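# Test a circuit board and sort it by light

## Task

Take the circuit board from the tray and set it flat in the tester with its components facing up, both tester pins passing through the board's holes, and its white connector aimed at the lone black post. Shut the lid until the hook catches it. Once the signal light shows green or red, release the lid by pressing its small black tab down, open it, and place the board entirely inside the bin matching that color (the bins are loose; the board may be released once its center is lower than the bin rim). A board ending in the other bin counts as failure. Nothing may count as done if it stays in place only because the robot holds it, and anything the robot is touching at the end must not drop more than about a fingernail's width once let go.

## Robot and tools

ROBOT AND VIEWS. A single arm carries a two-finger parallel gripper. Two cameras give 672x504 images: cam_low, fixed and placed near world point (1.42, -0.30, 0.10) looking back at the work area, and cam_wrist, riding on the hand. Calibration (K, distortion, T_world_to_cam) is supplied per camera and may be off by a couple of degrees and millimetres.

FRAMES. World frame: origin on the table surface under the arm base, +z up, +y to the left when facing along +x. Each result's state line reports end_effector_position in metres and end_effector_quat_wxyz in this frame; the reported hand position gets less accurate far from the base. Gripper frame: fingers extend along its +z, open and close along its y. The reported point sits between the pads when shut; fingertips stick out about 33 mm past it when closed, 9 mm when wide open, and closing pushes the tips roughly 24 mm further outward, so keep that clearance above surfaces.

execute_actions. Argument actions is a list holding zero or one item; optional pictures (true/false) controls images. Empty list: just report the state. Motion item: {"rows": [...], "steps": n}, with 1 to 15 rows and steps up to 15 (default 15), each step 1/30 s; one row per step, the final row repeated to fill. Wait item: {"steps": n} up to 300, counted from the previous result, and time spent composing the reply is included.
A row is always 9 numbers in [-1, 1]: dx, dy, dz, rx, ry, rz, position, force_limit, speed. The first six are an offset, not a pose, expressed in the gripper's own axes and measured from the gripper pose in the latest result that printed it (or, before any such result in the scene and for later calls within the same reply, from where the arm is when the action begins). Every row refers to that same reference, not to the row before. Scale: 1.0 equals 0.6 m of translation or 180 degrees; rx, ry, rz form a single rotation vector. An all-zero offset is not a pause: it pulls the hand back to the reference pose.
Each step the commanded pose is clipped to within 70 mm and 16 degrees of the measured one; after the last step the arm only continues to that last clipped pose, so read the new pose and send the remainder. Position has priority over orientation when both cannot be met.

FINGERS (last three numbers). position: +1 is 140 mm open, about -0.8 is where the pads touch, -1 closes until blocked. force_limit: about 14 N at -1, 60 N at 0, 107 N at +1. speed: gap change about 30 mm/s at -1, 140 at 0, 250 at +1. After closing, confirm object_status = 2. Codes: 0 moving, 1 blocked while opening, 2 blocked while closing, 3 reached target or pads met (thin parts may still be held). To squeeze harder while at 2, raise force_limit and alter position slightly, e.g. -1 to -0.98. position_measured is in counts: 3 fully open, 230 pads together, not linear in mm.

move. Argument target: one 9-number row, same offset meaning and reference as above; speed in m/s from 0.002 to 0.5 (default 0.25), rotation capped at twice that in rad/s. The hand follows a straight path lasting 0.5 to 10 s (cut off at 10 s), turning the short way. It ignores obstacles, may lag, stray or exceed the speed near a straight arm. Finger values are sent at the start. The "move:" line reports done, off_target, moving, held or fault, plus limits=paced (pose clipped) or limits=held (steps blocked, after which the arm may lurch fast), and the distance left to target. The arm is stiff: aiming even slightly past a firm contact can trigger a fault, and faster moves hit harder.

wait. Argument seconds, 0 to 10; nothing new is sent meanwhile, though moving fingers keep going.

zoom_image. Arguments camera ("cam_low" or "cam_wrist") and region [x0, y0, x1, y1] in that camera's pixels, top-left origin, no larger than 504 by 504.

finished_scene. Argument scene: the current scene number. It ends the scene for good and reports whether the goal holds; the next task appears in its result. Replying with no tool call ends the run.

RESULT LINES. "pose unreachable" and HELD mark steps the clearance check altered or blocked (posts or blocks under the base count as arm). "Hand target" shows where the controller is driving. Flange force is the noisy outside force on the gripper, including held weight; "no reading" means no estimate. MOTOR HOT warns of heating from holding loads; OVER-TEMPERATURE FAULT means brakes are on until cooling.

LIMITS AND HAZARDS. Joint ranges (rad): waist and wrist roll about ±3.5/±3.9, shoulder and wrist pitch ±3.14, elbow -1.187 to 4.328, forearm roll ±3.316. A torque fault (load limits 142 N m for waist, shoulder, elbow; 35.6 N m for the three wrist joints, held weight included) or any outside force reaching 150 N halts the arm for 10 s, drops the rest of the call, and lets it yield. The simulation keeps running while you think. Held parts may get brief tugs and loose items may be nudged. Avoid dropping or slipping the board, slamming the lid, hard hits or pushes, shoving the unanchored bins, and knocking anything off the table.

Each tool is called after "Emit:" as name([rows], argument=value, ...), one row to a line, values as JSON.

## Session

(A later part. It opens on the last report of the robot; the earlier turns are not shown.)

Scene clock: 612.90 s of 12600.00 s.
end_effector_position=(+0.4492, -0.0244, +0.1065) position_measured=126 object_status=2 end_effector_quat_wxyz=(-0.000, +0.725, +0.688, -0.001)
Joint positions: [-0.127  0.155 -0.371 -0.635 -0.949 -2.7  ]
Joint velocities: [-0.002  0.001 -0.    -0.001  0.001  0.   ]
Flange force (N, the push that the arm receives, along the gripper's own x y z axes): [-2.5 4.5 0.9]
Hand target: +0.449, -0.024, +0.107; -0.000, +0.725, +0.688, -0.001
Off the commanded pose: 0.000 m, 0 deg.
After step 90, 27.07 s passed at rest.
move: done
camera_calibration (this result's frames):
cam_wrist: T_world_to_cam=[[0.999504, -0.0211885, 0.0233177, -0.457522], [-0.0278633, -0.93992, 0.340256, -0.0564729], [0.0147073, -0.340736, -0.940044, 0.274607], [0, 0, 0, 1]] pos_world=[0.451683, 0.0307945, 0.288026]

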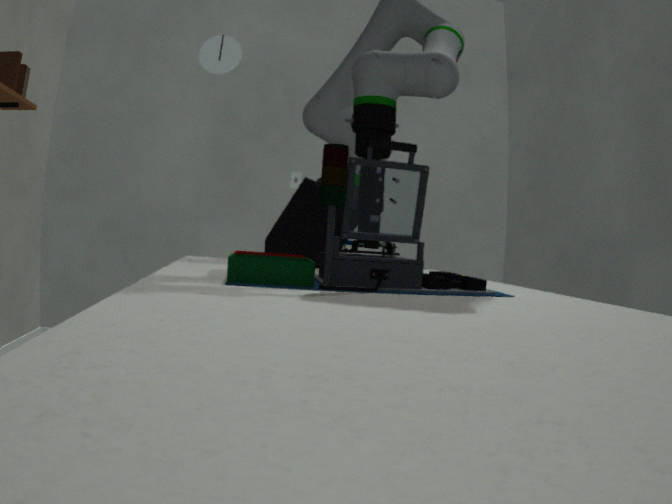

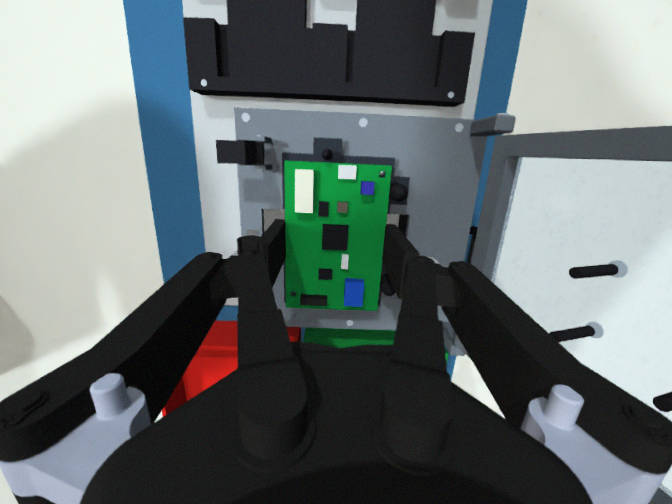

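Emit:
zoom_image(camera="cam_wrist", region=[272, 135, 352, 195])

Emit:
zoom_image(camera="cam_wrist", region=[345, 265, 405, 325])

Region (272, 135, 352, 195) of cam_wrist's 672x504 image, scaled by 6.300, with more detail than that image has; it fills the top 378 rows of this view, and the rest is white.

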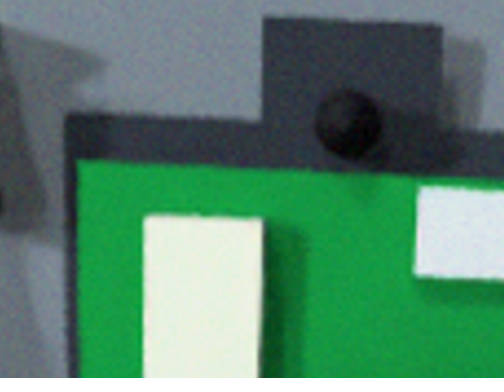

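Region (345, 265, 405, 325) of cam_wrist's 672x504 image, scaled by 8.400, with more detail than that image has.

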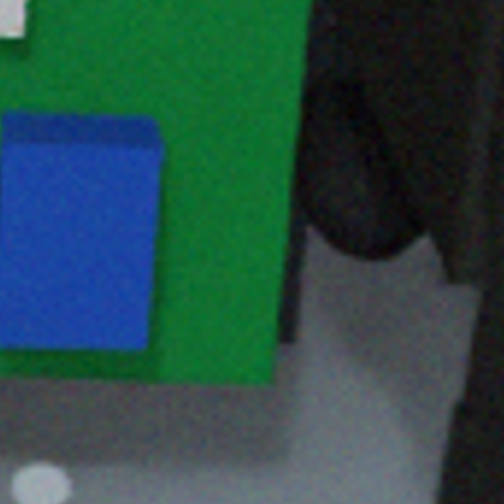

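Emit:
move(target=[0.0018, 0.0003, 0.0035, 0, 0, 0, -1, 0, -0.9], speed=0.02)

Emit:
zoom_image(camera="cam_wrist", region=[355, 150, 415, 210])

Emit:
zoom_image(camera="cam_wrist", region=[270, 265, 330, 325])

Scene clock: 671.03 s of 12600.00 s.
end_effector_position=(+0.4494, -0.0233, +0.1044) position_measured=126 object_status=2 end_effector_quat_wxyz=(-0.000, +0.725, +0.688, -0.001)
Joint positions: [-0.123  0.157 -0.372 -0.637 -0.944 -2.702]
Joint velocities: [ 0.001  0.     0.001 -0.001 -0.    -0.   ]
Flange force (N, the push that the arm receives, along the gripper's own x y z axes): [-2.6 2.7 -1.2]
Hand target: +0.449, -0.023, +0.104; -0.000, +0.725, +0.688, -0.001
Off the commanded pose: 0.000 m, 0 deg.
After step 90, 54.43 s passed at rest.
move: done
camera_calibration (this result's frames):
cam_wrist: T_world_to_cam=[[0.999504, -0.0211754, 0.0233293, -0.457692], [-0.0278548, -0.939924, 0.340247, -0.0547479], [0.0147229, -0.340727, -0.940047, 0.272995], [0, 0, 0, 1]] pos_world=[0.45192, 0.0318664, 0.285934]

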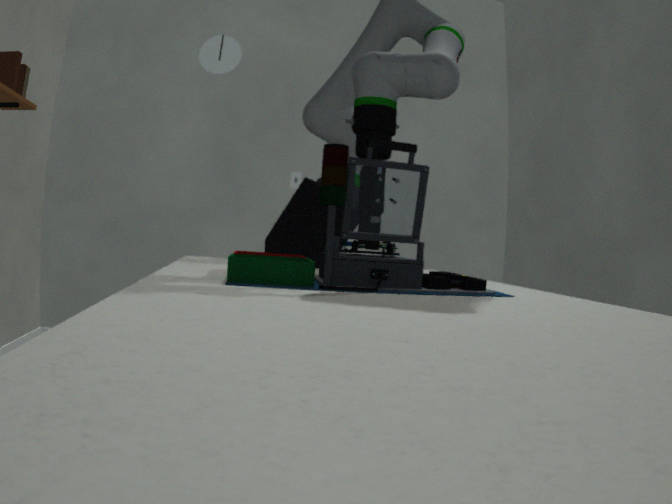

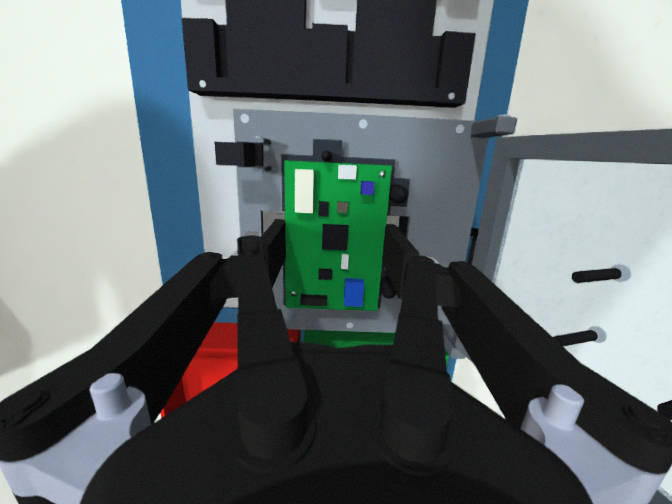

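Region (355, 150, 415, 210) of cam_wrist's 672x504 image, scaled by 8.400, with more detail than that image has.

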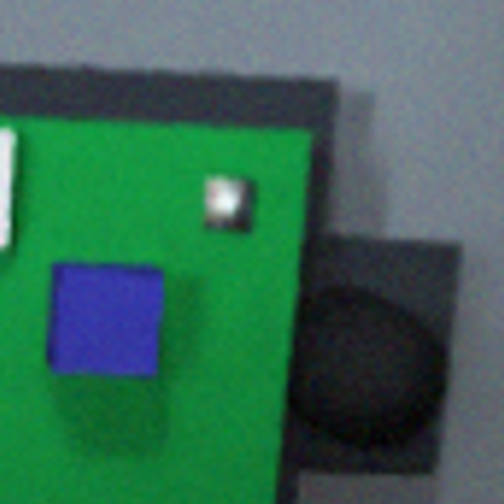

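Region (270, 265, 330, 325) of cam_wrist's 672x504 image, scaled by 8.400, with more detail than that image has.

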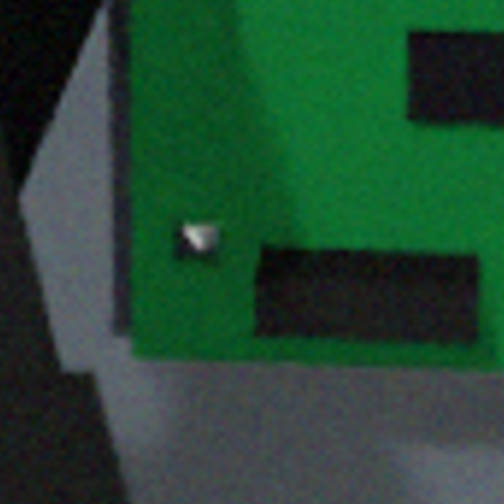

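Emit:
move(target=[0, 0, 0.006, 0, 0, 0, -1, 0, -0.9], speed=0.015)

Emit:
zoom_image(camera="cam_low", region=[335, 230, 405, 265])

Emit:
zoom_image(camera="cam_wrist", region=[265, 140, 415, 320])

Scene clock: 680.30 s of 12600.00 s.
end_effector_position=(+0.4495, -0.0233, +0.1009) position_measured=126 object_status=2 end_effector_quat_wxyz=(-0.000, +0.725, +0.688, -0.001)
Joint positions: [-0.119  0.163 -0.374 -0.64  -0.936 -2.7  ]
Joint velocities: [-0.002  0.    -0.    -0.001  0.     0.   ]
Flange force (N, the push that the arm receives, along the gripper's own x y z axes): [-2.6 7.6 -0.8]
Hand target: +0.449, -0.023, +0.101; -0.000, +0.725, +0.688, -0.001
Off the commanded pose: 0.000 m, 0 deg.
After step 90, 5.57 s passed at rest.
move: done
camera_calibration (this result's frames):
cam_wrist: T_world_to_cam=[[0.999503, -0.0211447, 0.0233733, -0.457631], [-0.0278409, -0.939924, 0.340245, -0.0535252], [0.0147748, -0.340727, -0.940046, 0.269606], [0, 0, 0, 1]] pos_world=[0.45193, 0.031876, 0.28235]

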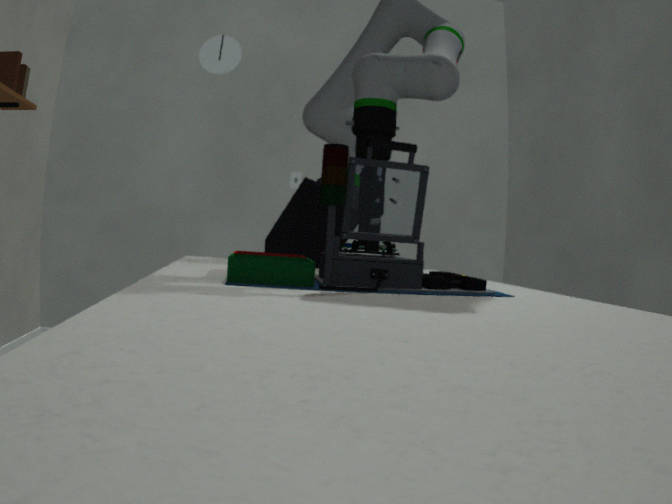

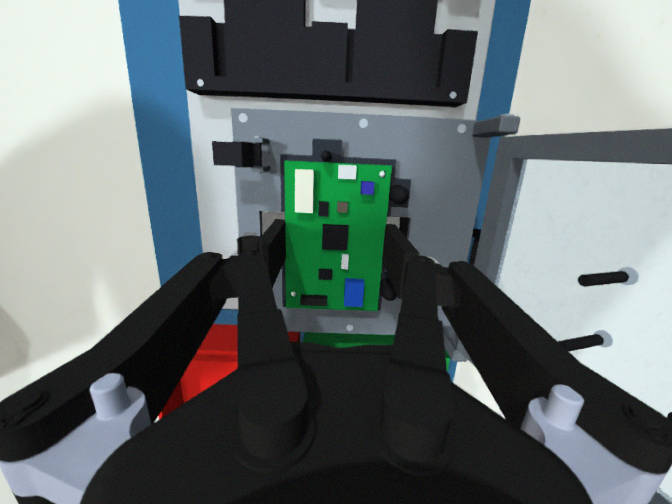

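Region (335, 230, 405, 265) of cam_low's 672x504 image, scaled by 7.200, with more detail than that image has.

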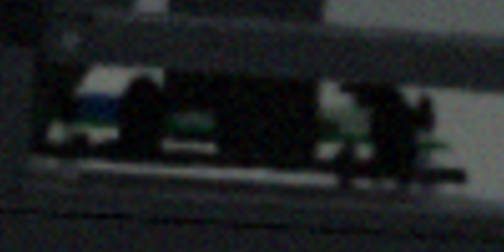

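Region (265, 140, 415, 320) of cam_wrist's 672x504 image, scaled by 2.800, with more detail than that image has.

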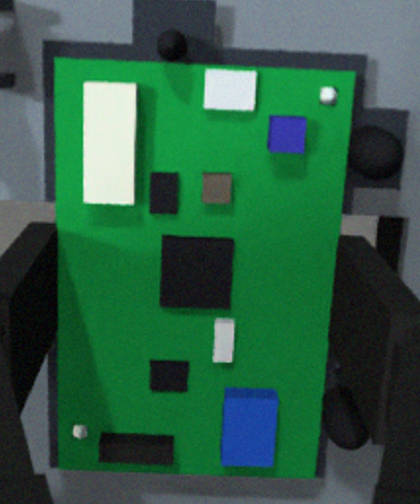

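Emit:
move(target=[0, 0, 0.0025, 0, 0, 0, -1, 0, -0.9], speed=0.01)

Emit:
zoom_image(camera="cam_low", region=[335, 230, 405, 265])

Scene clock: 688.10 s of 12600.00 s.
end_effector_position=(+0.4495, -0.0233, +0.0994) position_measured=126 object_status=2 end_effector_quat_wxyz=(-0.000, +0.725, +0.688, -0.001)
Joint positions: [-0.117  0.166 -0.374 -0.641 -0.933 -2.699]
Joint velocities: [-0.001 -0.     0.002  0.     0.     0.   ]
Flange force (N, the push that the arm receives, along the gripper's own x y z axes): [-2.8 8.3 -2.0]
Hand target: +0.449, -0.023, +0.099; -0.000, +0.725, +0.688, -0.001
Off the commanded pose: 0.000 m, 0 deg.
After step 90, 4.10 s passed at rest.
move: done
camera_calibration (this result's frames):
cam_wrist: T_world_to_cam=[[0.999503, -0.0211379, 0.023367, -0.457591], [-0.0278323, -0.939927, 0.340239, -0.0530144], [0.0147714, -0.34072, -0.940049, 0.268202], [0, 0, 0, 1]] pos_world=[0.451926, 0.0318798, 0.280853]

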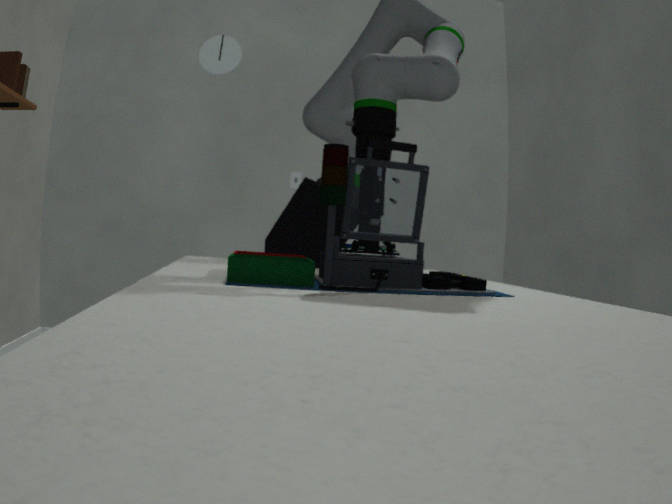

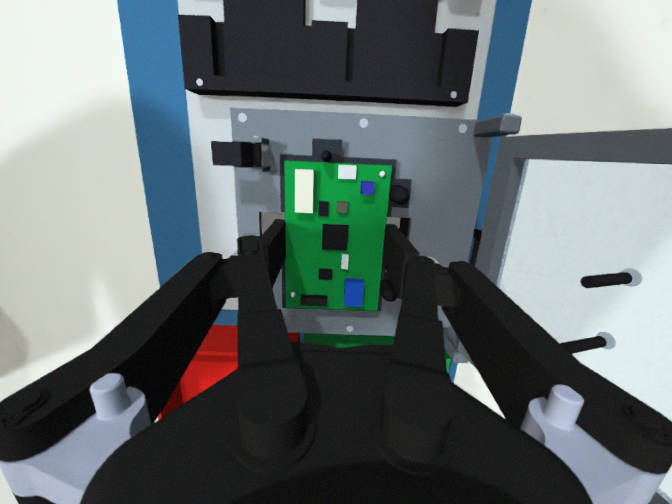

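Region (335, 230, 405, 265) of cam_low's 672x504 image, scaled by 7.200, with more detail than that image has.

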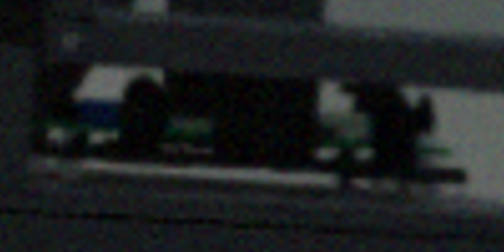

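Emit:
execute_actions([
  {"rows": [[0, 0.0001, 0.0004, 0, 0, 0, -1, 0, -0.9], [0, 0.0002, 0.0008, 0, 0, 0, -1, 0, -0.9], [0, 0.0002, 0.0012, 0, 0, 0, -1, 0, -0.9], [0, 0.0002, 0.0016, 0, 0, 0, -1, 0, -0.9]], "steps": 15},
], pictures=false)

Scene clock: 698.83 s of 12600.00 s.
end_effector_position=(+0.4495, -0.0233, +0.0984) position_measured=126 object_status=2 end_effector_quat_wxyz=(-0.000, +0.725, +0.688, -0.001)
Joint positions: [-0.116  0.168 -0.374 -0.642 -0.931 -2.698]
Joint velocities: [-0.     0.    -0.001  0.     0.     0.   ]
Flange force (N, the push that the arm receives, along the gripper's own x y z axes): [-3.4 4.2 -0.6]
Hand target: +0.450, -0.023, +0.098; -0.000, +0.725, +0.688, -0.001
Off the commanded pose: 0.000 m, 0 deg.
Steps of this call (steps 1 to 90: nothing new was sent; then 7.23 s passed at rest; steps 91 to 105: all 15 steps of this action). Readings (end_effector_position | what the end effector reports):
91: (+0.4495, -0.0233, +0.0993) | position_measured=126 object_status=2
92: (+0.4495, -0.0233, +0.0992) | position_measured=126 object_status=2
94: (+0.4495, -0.0233, +0.0988) | position_measured=126 object_status=2
98: (+0.4495, -0.0233, +0.0984) | position_measured=126 object_status=2
105: the state above

Emit:
execute_actions([
  {"rows": [[0, 0, 0.0004, 0, 0, 0, -1, 0, -0.9], [0, 0, 0.0008, 0, 0, 0, -1, 0, -0.9], [0, 0, 0.0012, 0, 0, 0, -1, 0, -0.9], [0, 0, 0.0016, 0, 0, 0, -1, 0, -0.9]], "steps": 12},
])

Emit:
zoom_image(camera="cam_low", region=[335, 230, 405, 265])

Scene clock: 708.50 s of 12600.00 s.
end_effector_position=(+0.4496, -0.0233, +0.0975) position_measured=126 object_status=2 end_effector_quat_wxyz=(-0.000, +0.725, +0.688, -0.001)
Joint positions: [-0.115  0.169 -0.374 -0.643 -0.929 -2.698]
Joint velocities: [ 0.     0.    -0.001 -0.001  0.001 -0.   ]
Flange force (N, the push that the arm receives, along the gripper's own x y z axes): [0.9 0.2 -17.2]
Hand target: +0.450, -0.023, +0.097; -0.000, +0.725, +0.688, -0.001
Off the commanded pose: 0.000 m, 0 deg.
Steps of this call (steps 1 to 90: nothing new was sent; then 6.27 s passed at rest; steps 91 to 102: all 12 steps of this action). Readings (end_effector_position | what the end effector reports):
91: (+0.4496, -0.0233, +0.0984) | position_measured=126 object_status=2
92: (+0.4496, -0.0233, +0.0983) | position_measured=126 object_status=2
94: (+0.4496, -0.0233, +0.0979) | position_measured=126 object_status=2
98: (+0.4497, -0.0233, +0.0976) | position_measured=126 object_status=2
102: the state above
camera_calibration (this result's frames):
cam_wrist: T_world_to_cam=[[0.999503, -0.0210513, 0.023477, -0.457743], [-0.0277884, -0.939926, 0.340246, -0.0523918], [0.014904, -0.340729, -0.940043, 0.266397], [0, 0, 0, 1]] pos_world=[0.45209, 0.0318887, 0.278997]

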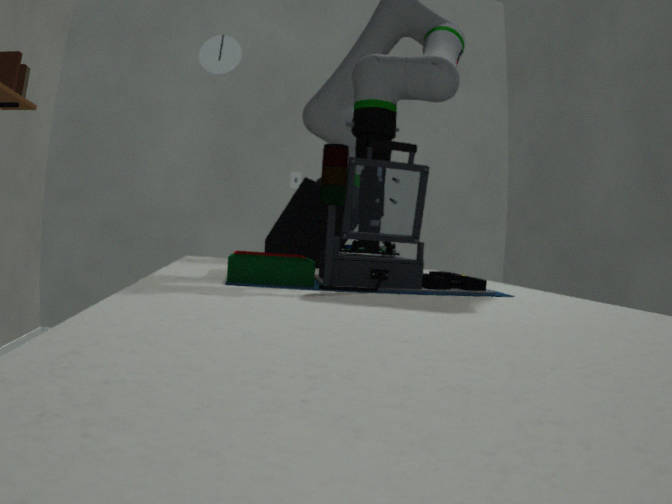

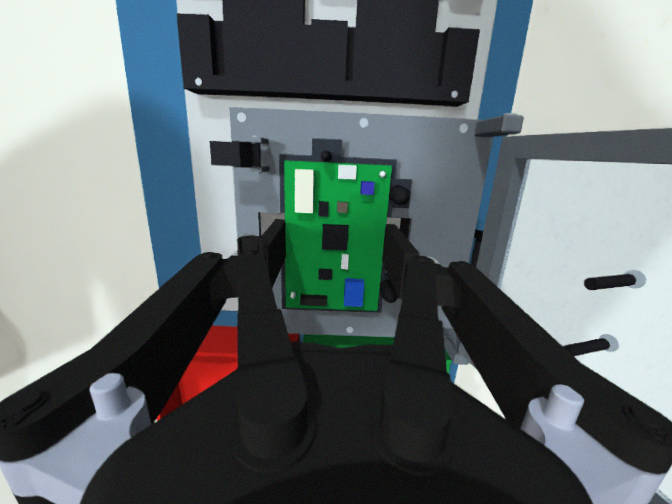

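Region (335, 230, 405, 265) of cam_low's 672x504 image, scaled by 7.200, with more detail than that image has.

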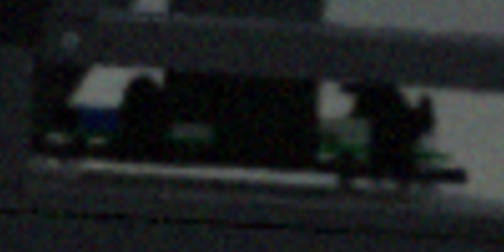

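Emit:
execute_actions([
  {"rows": [[0, 0, -0.0005, 0, 0, 0, 0.2, 0, -0.6]], "steps": 12},
])

Emit:
zoom_image(camera="cam_wrist", region=[200, 100, 540, 340])

Scene clock: 825.10 s of 12600.00 s.
end_effector_position=(+0.4495, -0.0232, +0.0977) position_measured=104 object_status=0 end_effector_quat_wxyz=(-0.000, +0.725, +0.688, -0.001)
Joint positions: [-0.116  0.169 -0.374 -0.643 -0.93  -2.698]
Joint velocities: [-0.002 -0.     0.002  0.001 -0.001 -0.   ]
Flange force (N, the push that the arm receives, along the gripper's own x y z axes): [-3.6 3.8 0.8]
Hand target: +0.450, -0.023, +0.098; -0.000, +0.725, +0.688, -0.001
Off the commanded pose: 0.000 m, 0 deg.
Steps of this call (steps 1 to 90: nothing new was sent; then 113.20 s passed at rest; steps 91 to 102: all 12 steps of this action). Readings (end_effector_position | what the end effector reports):
91: (+0.4495, -0.0233, +0.0974) | position_measured=126 object_status=0
92: (+0.4495, -0.0233, +0.0974) | position_measured=126 object_status=0
94: (+0.4495, -0.0233, +0.0974) | position_measured=115 object_status=0
98: (+0.4495, -0.0232, +0.0976) | position_measured=104 object_status=0
102: the state above
camera_calibration (this result's frames):
cam_wrist: T_world_to_cam=[[0.999511, -0.0208272, 0.0233025, -0.457635], [-0.0275174, -0.939953, 0.340192, -0.0525205], [0.014818, -0.340667, -0.940067, 0.266652], [0, 0, 0, 1]] pos_world=[0.452015, 0.0319417, 0.279202]

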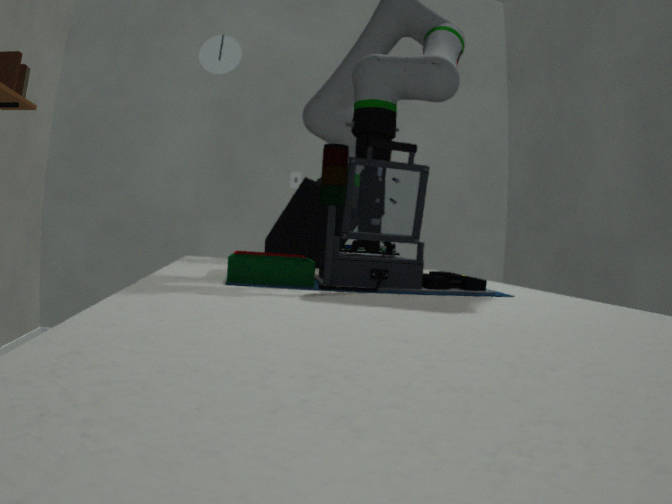

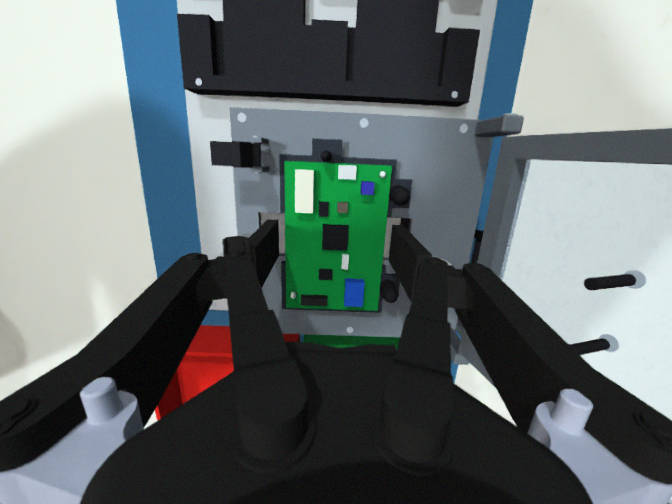

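Region (200, 100, 540, 340) of cam_wrist's 672x504 image, scaled by 1.482, with more detail than that image has; it fills the top 356 rows of this view, and the rest is white.

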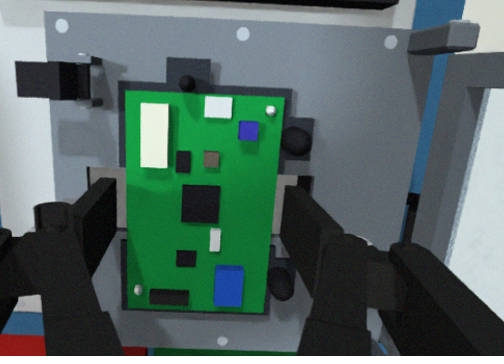

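Emit:
zoom_image(camera="cam_wrist", region=[200, 105, 300, 195])

Emit:
zoom_image(camera="cam_wrist", region=[450, 100, 560, 200])

Region (200, 105, 300, 195) of cam_wrist's 672x504 image, scaled by 5.040, with more detail than that image has; it fills the top 454 rows of this view, and the rest is white.

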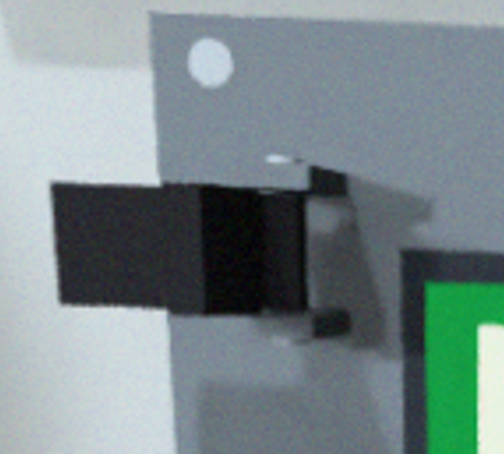

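Region (450, 100, 560, 200) of cam_wrist's 672x504 image, scaled by 4.582, with more detail than that image has; it fills the top 458 rows of this view, and the rest is white.

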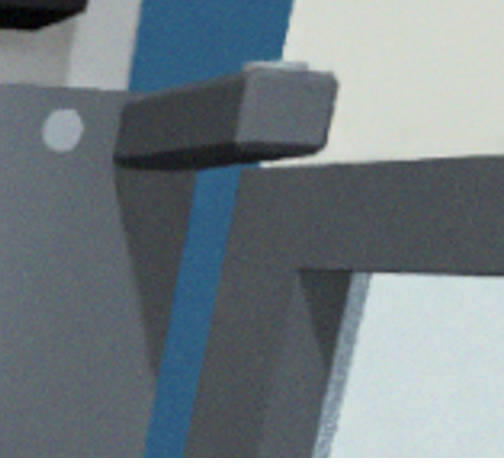

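Emit:
move(target=[0, 0.075, -0.374, 0, 0, 0, 0.2, 0, 0], speed=0.35)

Emit:
move(target=[0, 0.1717, 0, 0, 0, 0, -0.325, -1, 0], speed=0.25)

Scene clock: 939.67 s of 12600.00 s.
end_effector_position=(+0.4946, -0.0263, +0.3221) position_measured=104 object_status=3 end_effector_quat_wxyz=(+0.000, +0.726, +0.688, -0.001)
Joint positions: [-0.353  0.033 -0.028 -0.538 -1.456 -2.782]
Joint velocities: [-0.001  0.001  0.002 -0.001 -0.002  0.002]
Flange force (N, the push that the arm receives, along the gripper's own x y z axes): [-5.2 10.2 -7.7]
Hand target: +0.495, -0.026, +0.322; +0.000, +0.726, +0.688, -0.001
Off the commanded pose: 0.001 m, 0 deg.
After step 90, 110.43 s passed at rest.
move: done
camera_calibration (this result's frames):
cam_wrist: T_world_to_cam=[[0.99948, -0.0223617, 0.0232446, -0.507939], [-0.0289492, -0.939706, 0.340755, -0.129912], [0.0142232, -0.341251, -0.939865, 0.476085], [0, 0, 0, 1]] pos_world=[0.497142, 0.0290272, 0.503531]

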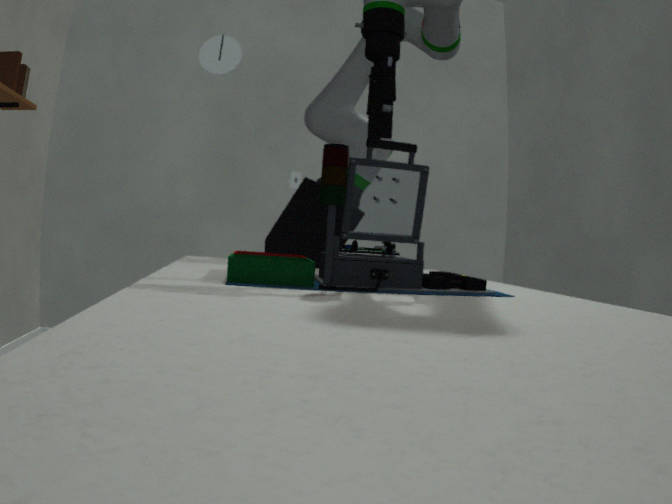

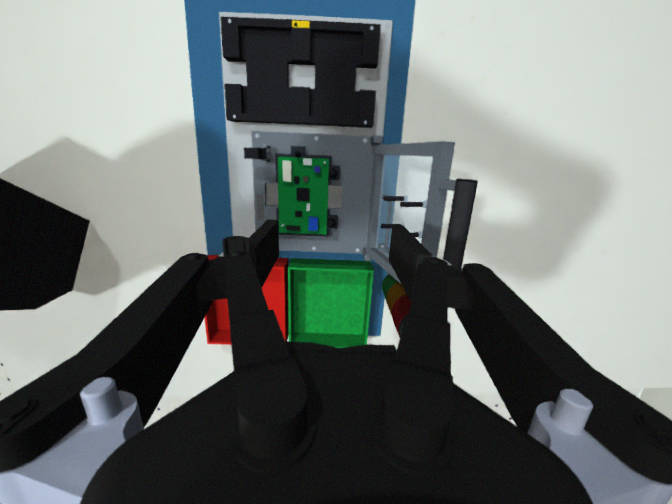

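Scene clock: 940.57 s of 12600.00 s.
end_effector_position=(+0.5975, -0.0318, +0.3219) position_measured=170 object_status=3 end_effector_quat_wxyz=(+0.000, +0.726, +0.688, -0.001)
Joint positions: [-0.304  0.246  0.264 -0.531 -1.498 -2.864]
Joint velocities: [ 0.001  0.002  0.002  0.    -0.    -0.   ]
Flange force (N, the push that the arm receives, along the gripper's own x y z axes): [-1.9 3.2 -1.9]
Hand target: +0.598, -0.032, +0.322; +0.000, +0.726, +0.688, -0.001
Off the commanded pose: 0.000 m, 0 deg.
move: done
camera_calibration (this result's frames):
cam_wrist: T_world_to_cam=[[0.999469, -0.0224928, 0.0235601, -0.611022], [-0.0291801, -0.939702, 0.340746, -0.131933], [0.0144752, -0.341253, -0.93986, 0.472453], [0, 0, 0, 1]] pos_world=[0.600009, 0.0235042, 0.503391]

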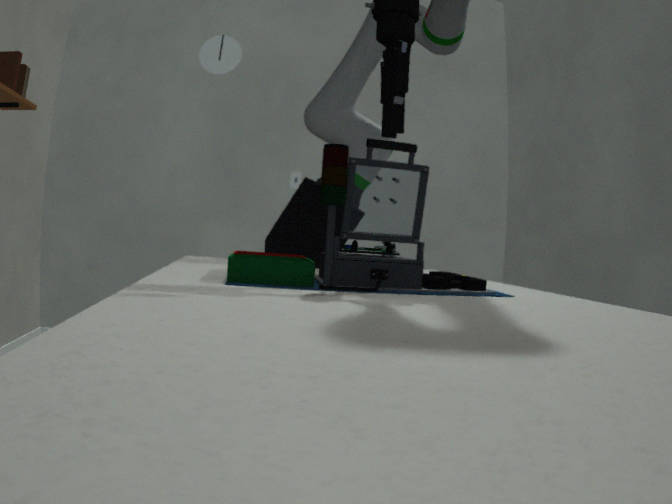

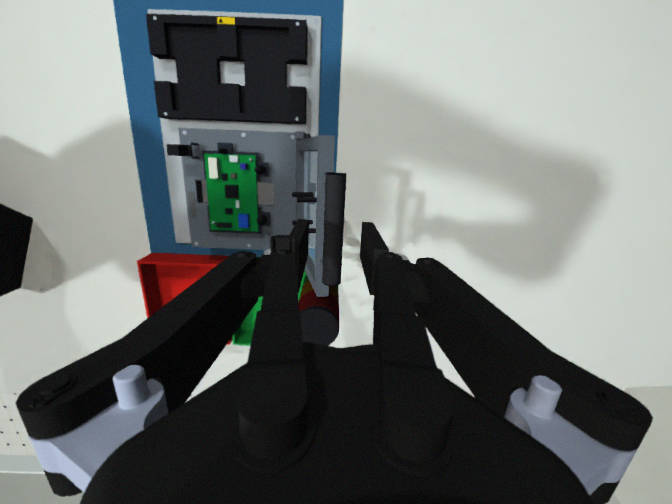

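Emit:
zoom_image(camera="cam_wrist", region=[260, 125, 420, 305])

Emit:
zoom_image(camera="cam_low", region=[340, 100, 440, 190])

Region (260, 125, 420, 305) of cam_wrist's 672x504 image, scaled by 2.800, with more detail than that image has.

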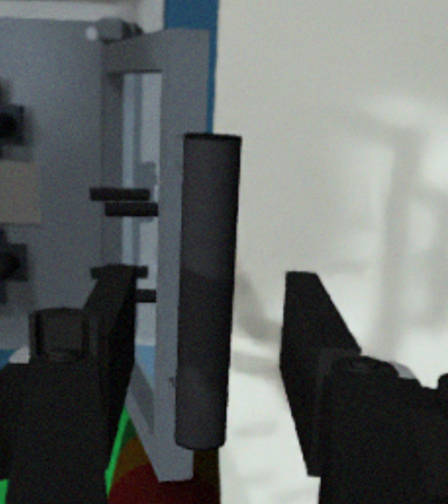

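Region (340, 100, 440, 190) of cam_low's 672x504 image, scaled by 5.040, with more detail than that image has; it fills the top 454 rows of this view, and the rest is white.

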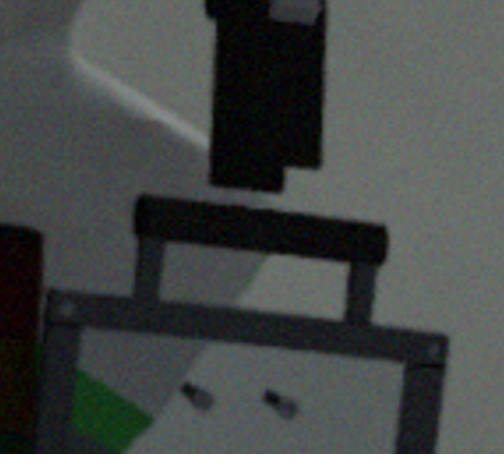

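Emit:
move(target=[0, -0.0017, 0.0615, 0, 0, 0, -0.45, -1, -0.8], speed=0.1)

Emit:
zoom_image(camera="cam_wrist", region=[270, 150, 400, 330])

Emit:
zoom_image(camera="cam_low", region=[340, 100, 440, 190])

Scene clock: 1023.20 s of 12600.00 s.
end_effector_position=(+0.5965, -0.0316, +0.2851) position_measured=186 object_status=3 end_effector_quat_wxyz=(+0.000, +0.726, +0.688, -0.001)
Joint positions: [-0.269  0.256  0.203 -0.533 -1.419 -2.858]
Joint velocities: [-0.001  0.    -0.001  0.002  0.001  0.   ]
Flange force (N, the push that the arm receives, along the gripper's own x y z axes): [-2.1 4.8 -1.1]
Hand target: +0.596, -0.032, +0.285; +0.000, +0.726, +0.688, -0.001
Off the commanded pose: 0.000 m, 0 deg.
After step 90, 78.87 s passed at rest.
move: done
camera_calibration (this result's frames):
cam_wrist: T_world_to_cam=[[0.999474, -0.022247, 0.0235886, -0.609121], [-0.0289585, -0.939713, 0.340735, -0.119412], [0.0145862, -0.341239, -0.939863, 0.437811], [0, 0, 0, 1]] pos_world=[0.598957, 0.0236341, 0.466539]

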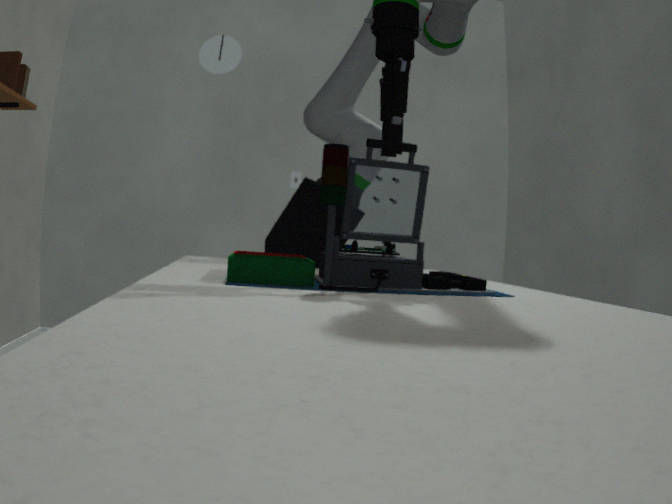

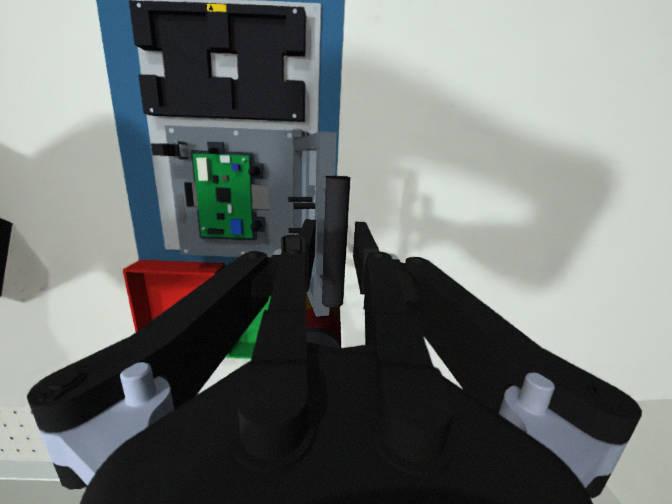

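Region (270, 150, 400, 330) of cam_wrist's 672x504 image, scaled by 2.800, with more detail than that image has.

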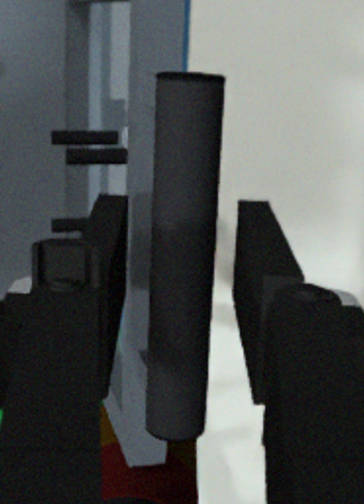

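Region (340, 100, 440, 190) of cam_low's 672x504 image, scaled by 5.040, with more detail than that image has; it fills the top 454 rows of this view, and the rest is white.

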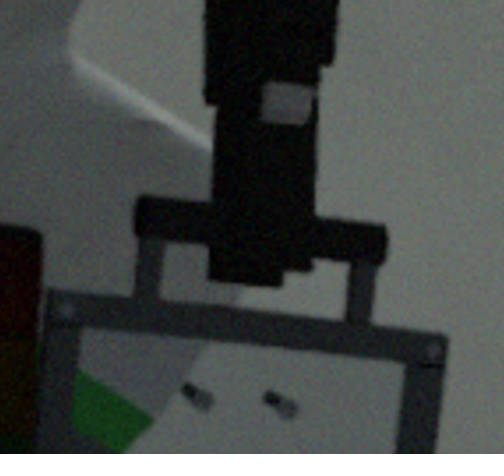

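Emit:
execute_actions(actions=[])

Scene clock: 1067.37 s of 12600.00 s.
end_effector_position=(+0.5964, -0.0316, +0.2850) position_measured=186 object_status=3 end_effector_quat_wxyz=(+0.000, +0.726, +0.688, -0.001)
Joint positions: [-0.269  0.256  0.203 -0.533 -1.419 -2.858]
Joint velocities: [-0.002 -0.     0.     0.001  0.001  0.   ]
Flange force (N, the push that the arm receives, along the gripper's own x y z axes): [-2.3 4.0 -1.2]
Hand target: +0.596, -0.032, +0.285; +0.000, +0.726, +0.688, -0.001
Off the commanded pose: 0.000 m, 0 deg.
Steps of this call (steps 1 to 90: nothing new was sent; then 41.17 s passed at rest). Readings (end_effector_position | what the end effector reports):
1: (+0.5965, -0.0316, +0.2851) | position_measured=186 object_status=3
2: (+0.5965, -0.0316, +0.2851) | position_measured=186 object_status=3
4: (+0.5965, -0.0316, +0.2850) | position_measured=186 object_status=3
8: (+0.5965, -0.0316, +0.2850) | position_measured=186 object_status=3
90: the state above
camera_calibration (this result's frames):
cam_wrist: T_world_to_cam=[[0.999475, -0.022259, 0.0235494, -0.609098], [-0.028956, -0.939721, 0.340715, -0.119388], [0.0145459, -0.341218, -0.939872, 0.437793], [0, 0, 0, 1]] pos_world=[0.598953, 0.0236336, 0.46649]

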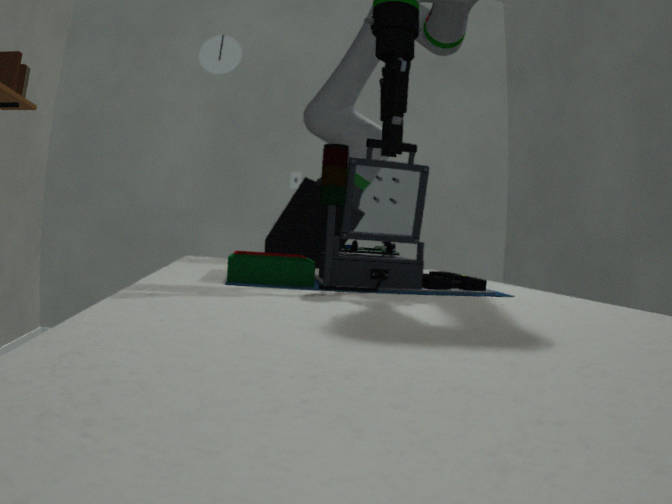

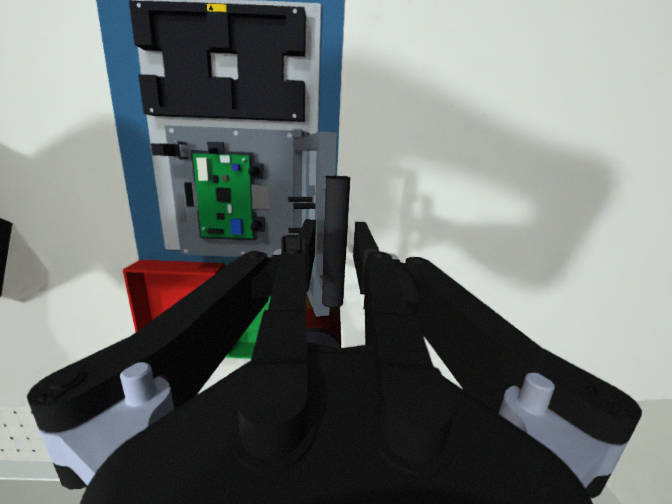

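Emit:
move(target=[0, -0.1353, -0.0057, 0, 0, 0, -0.556, -1, 0], speed=0.08)

Scene clock: 1127.90 s of 12600.00 s.
end_effector_position=(+0.5154, -0.0273, +0.2886) position_measured=199 object_status=3 end_effector_quat_wxyz=(+0.000, +0.726, +0.688, -0.001)
Joint positions: [-0.304  0.088 -0.026 -0.54  -1.385 -2.796]
Joint velocities: [-0.003 -0.002 -0.001 -0.    -0.     0.   ]
Flange force (N, the push that the arm receives, along the gripper's own x y z axes): [-3.3 5.6 -0.3]
Hand target: +0.515, -0.027, +0.289; +0.000, +0.726, +0.688, -0.001
Off the commanded pose: 0.000 m, 0 deg.
After step 90, 56.20 s passed at rest.
move: done
camera_calibration (this result's frames):
cam_wrist: T_world_to_cam=[[0.999482, -0.0221574, 0.0233208, -0.527981], [-0.028783, -0.939716, 0.340743, -0.118962], [0.0143649, -0.341238, -0.939867, 0.443863], [0, 0, 0, 1]] pos_world=[0.517908, 0.0279736, 0.470021]

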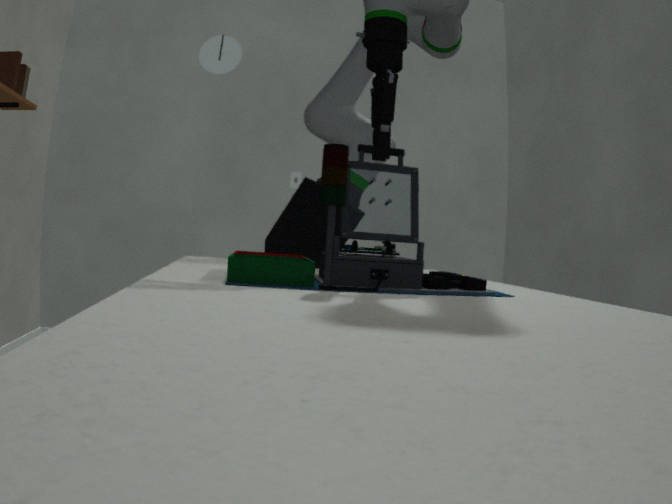

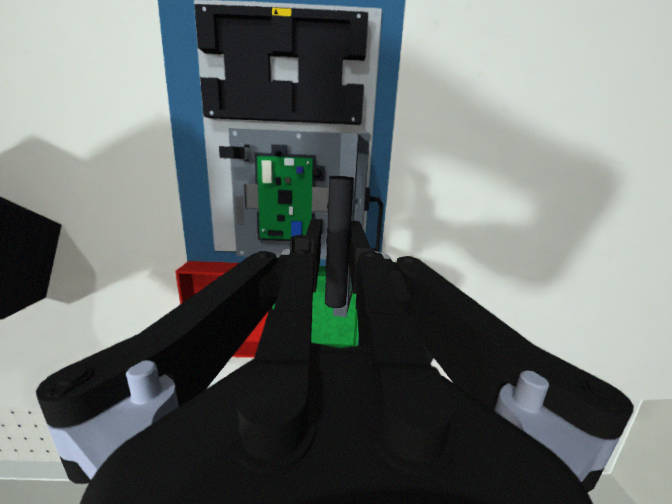

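Emit:
zoom_image(camera="cam_wrist", region=[270, 150, 410, 330])

Emit:
zoom_image(camera="cam_low", region=[315, 120, 445, 270])

Region (270, 150, 410, 330) of cam_wrist's 672x504 image, scaled by 2.800, with more detail than that image has.

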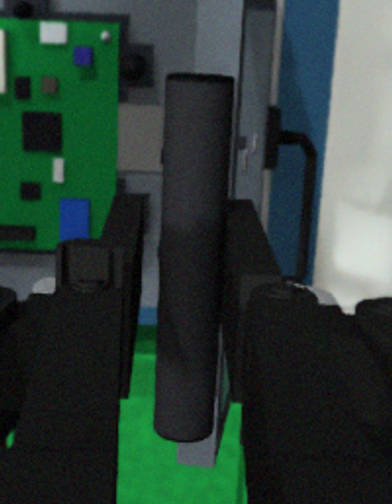

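Region (315, 120, 445, 270) of cam_low's 672x504 image, scaled by 3.360, with more detail than that image has; it fills the left 437 columns of this view, and the rest is white.

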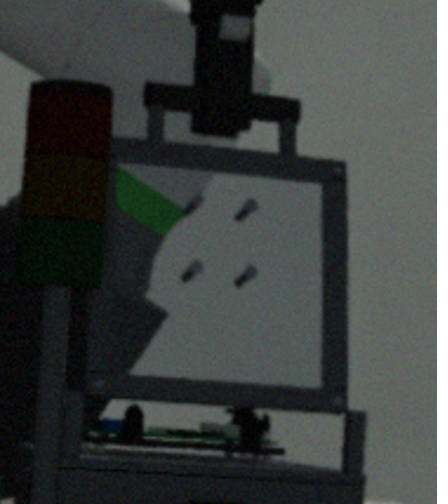

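Emit:
move(target=[0, -0.1213, 0.0475, 0, 0, 0, -0.556, -1, 0], speed=0.1)

Scene clock: 1160.90 s of 12600.00 s.
end_effector_position=(+0.4427, -0.0233, +0.2602) position_measured=199 object_status=3 end_effector_quat_wxyz=(+0.000, +0.726, +0.688, -0.001)
Joint positions: [-0.307 -0.043 -0.253 -0.552 -1.304 -2.742]
Joint velocities: [-0.001 -0.001  0.    -0.001  0.     0.   ]
Flange force (N, the push that the arm receives, along the gripper's own x y z axes): [-1.5 6.2 5.0]
Hand target: +0.443, -0.023, +0.260; +0.000, +0.726, +0.688, -0.001
Off the commanded pose: 0.000 m, 0 deg.
After step 90, 28.87 s passed at rest.
move: done
camera_calibration (this result's frames):
cam_wrist: T_world_to_cam=[[0.999491, -0.0219194, 0.0231739, -0.454521], [-0.0285088, -0.93973, 0.340726, -0.107778], [0.0143088, -0.341213, -0.939877, 0.419612], [0, 0, 0, 1]] pos_world=[0.445213, 0.0319319, 0.441639]

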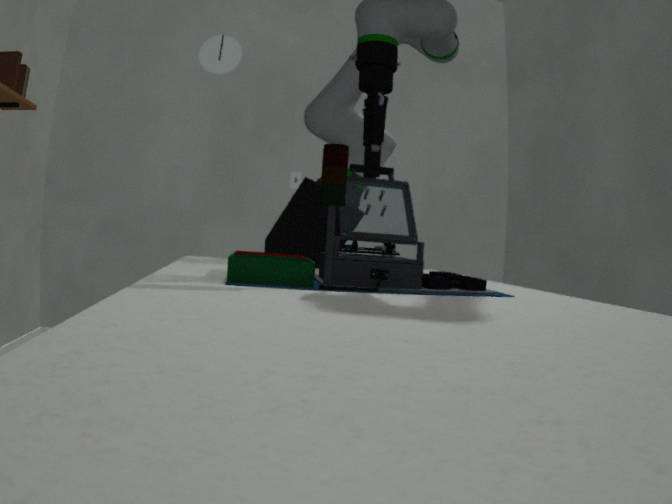

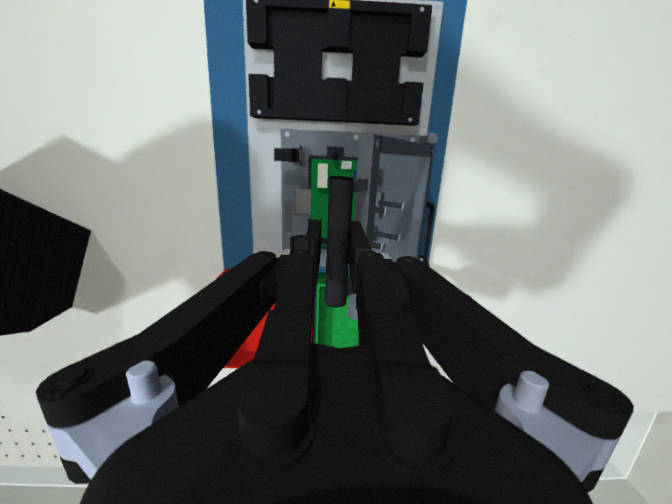

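Emit:
zoom_image(camera="cam_wrist", region=[270, 130, 450, 330])

Emit:
zoom_image(camera="cam_low", region=[330, 140, 430, 260])

Region (270, 130, 450, 330) of cam_wrist's 672x504 image, scaled by 2.520, with more detail than that image has; it fills the left 454 columns of this view, and the rest is white.

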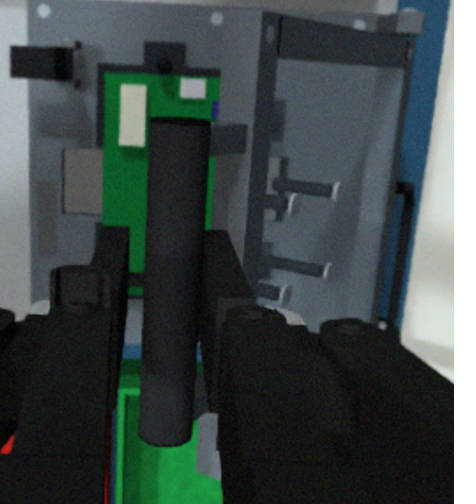

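Region (330, 140, 430, 260) of cam_low's 672x504 image, scaled by 4.200, with more detail than that image has.

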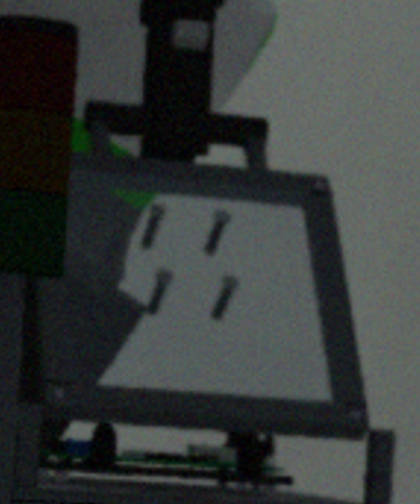

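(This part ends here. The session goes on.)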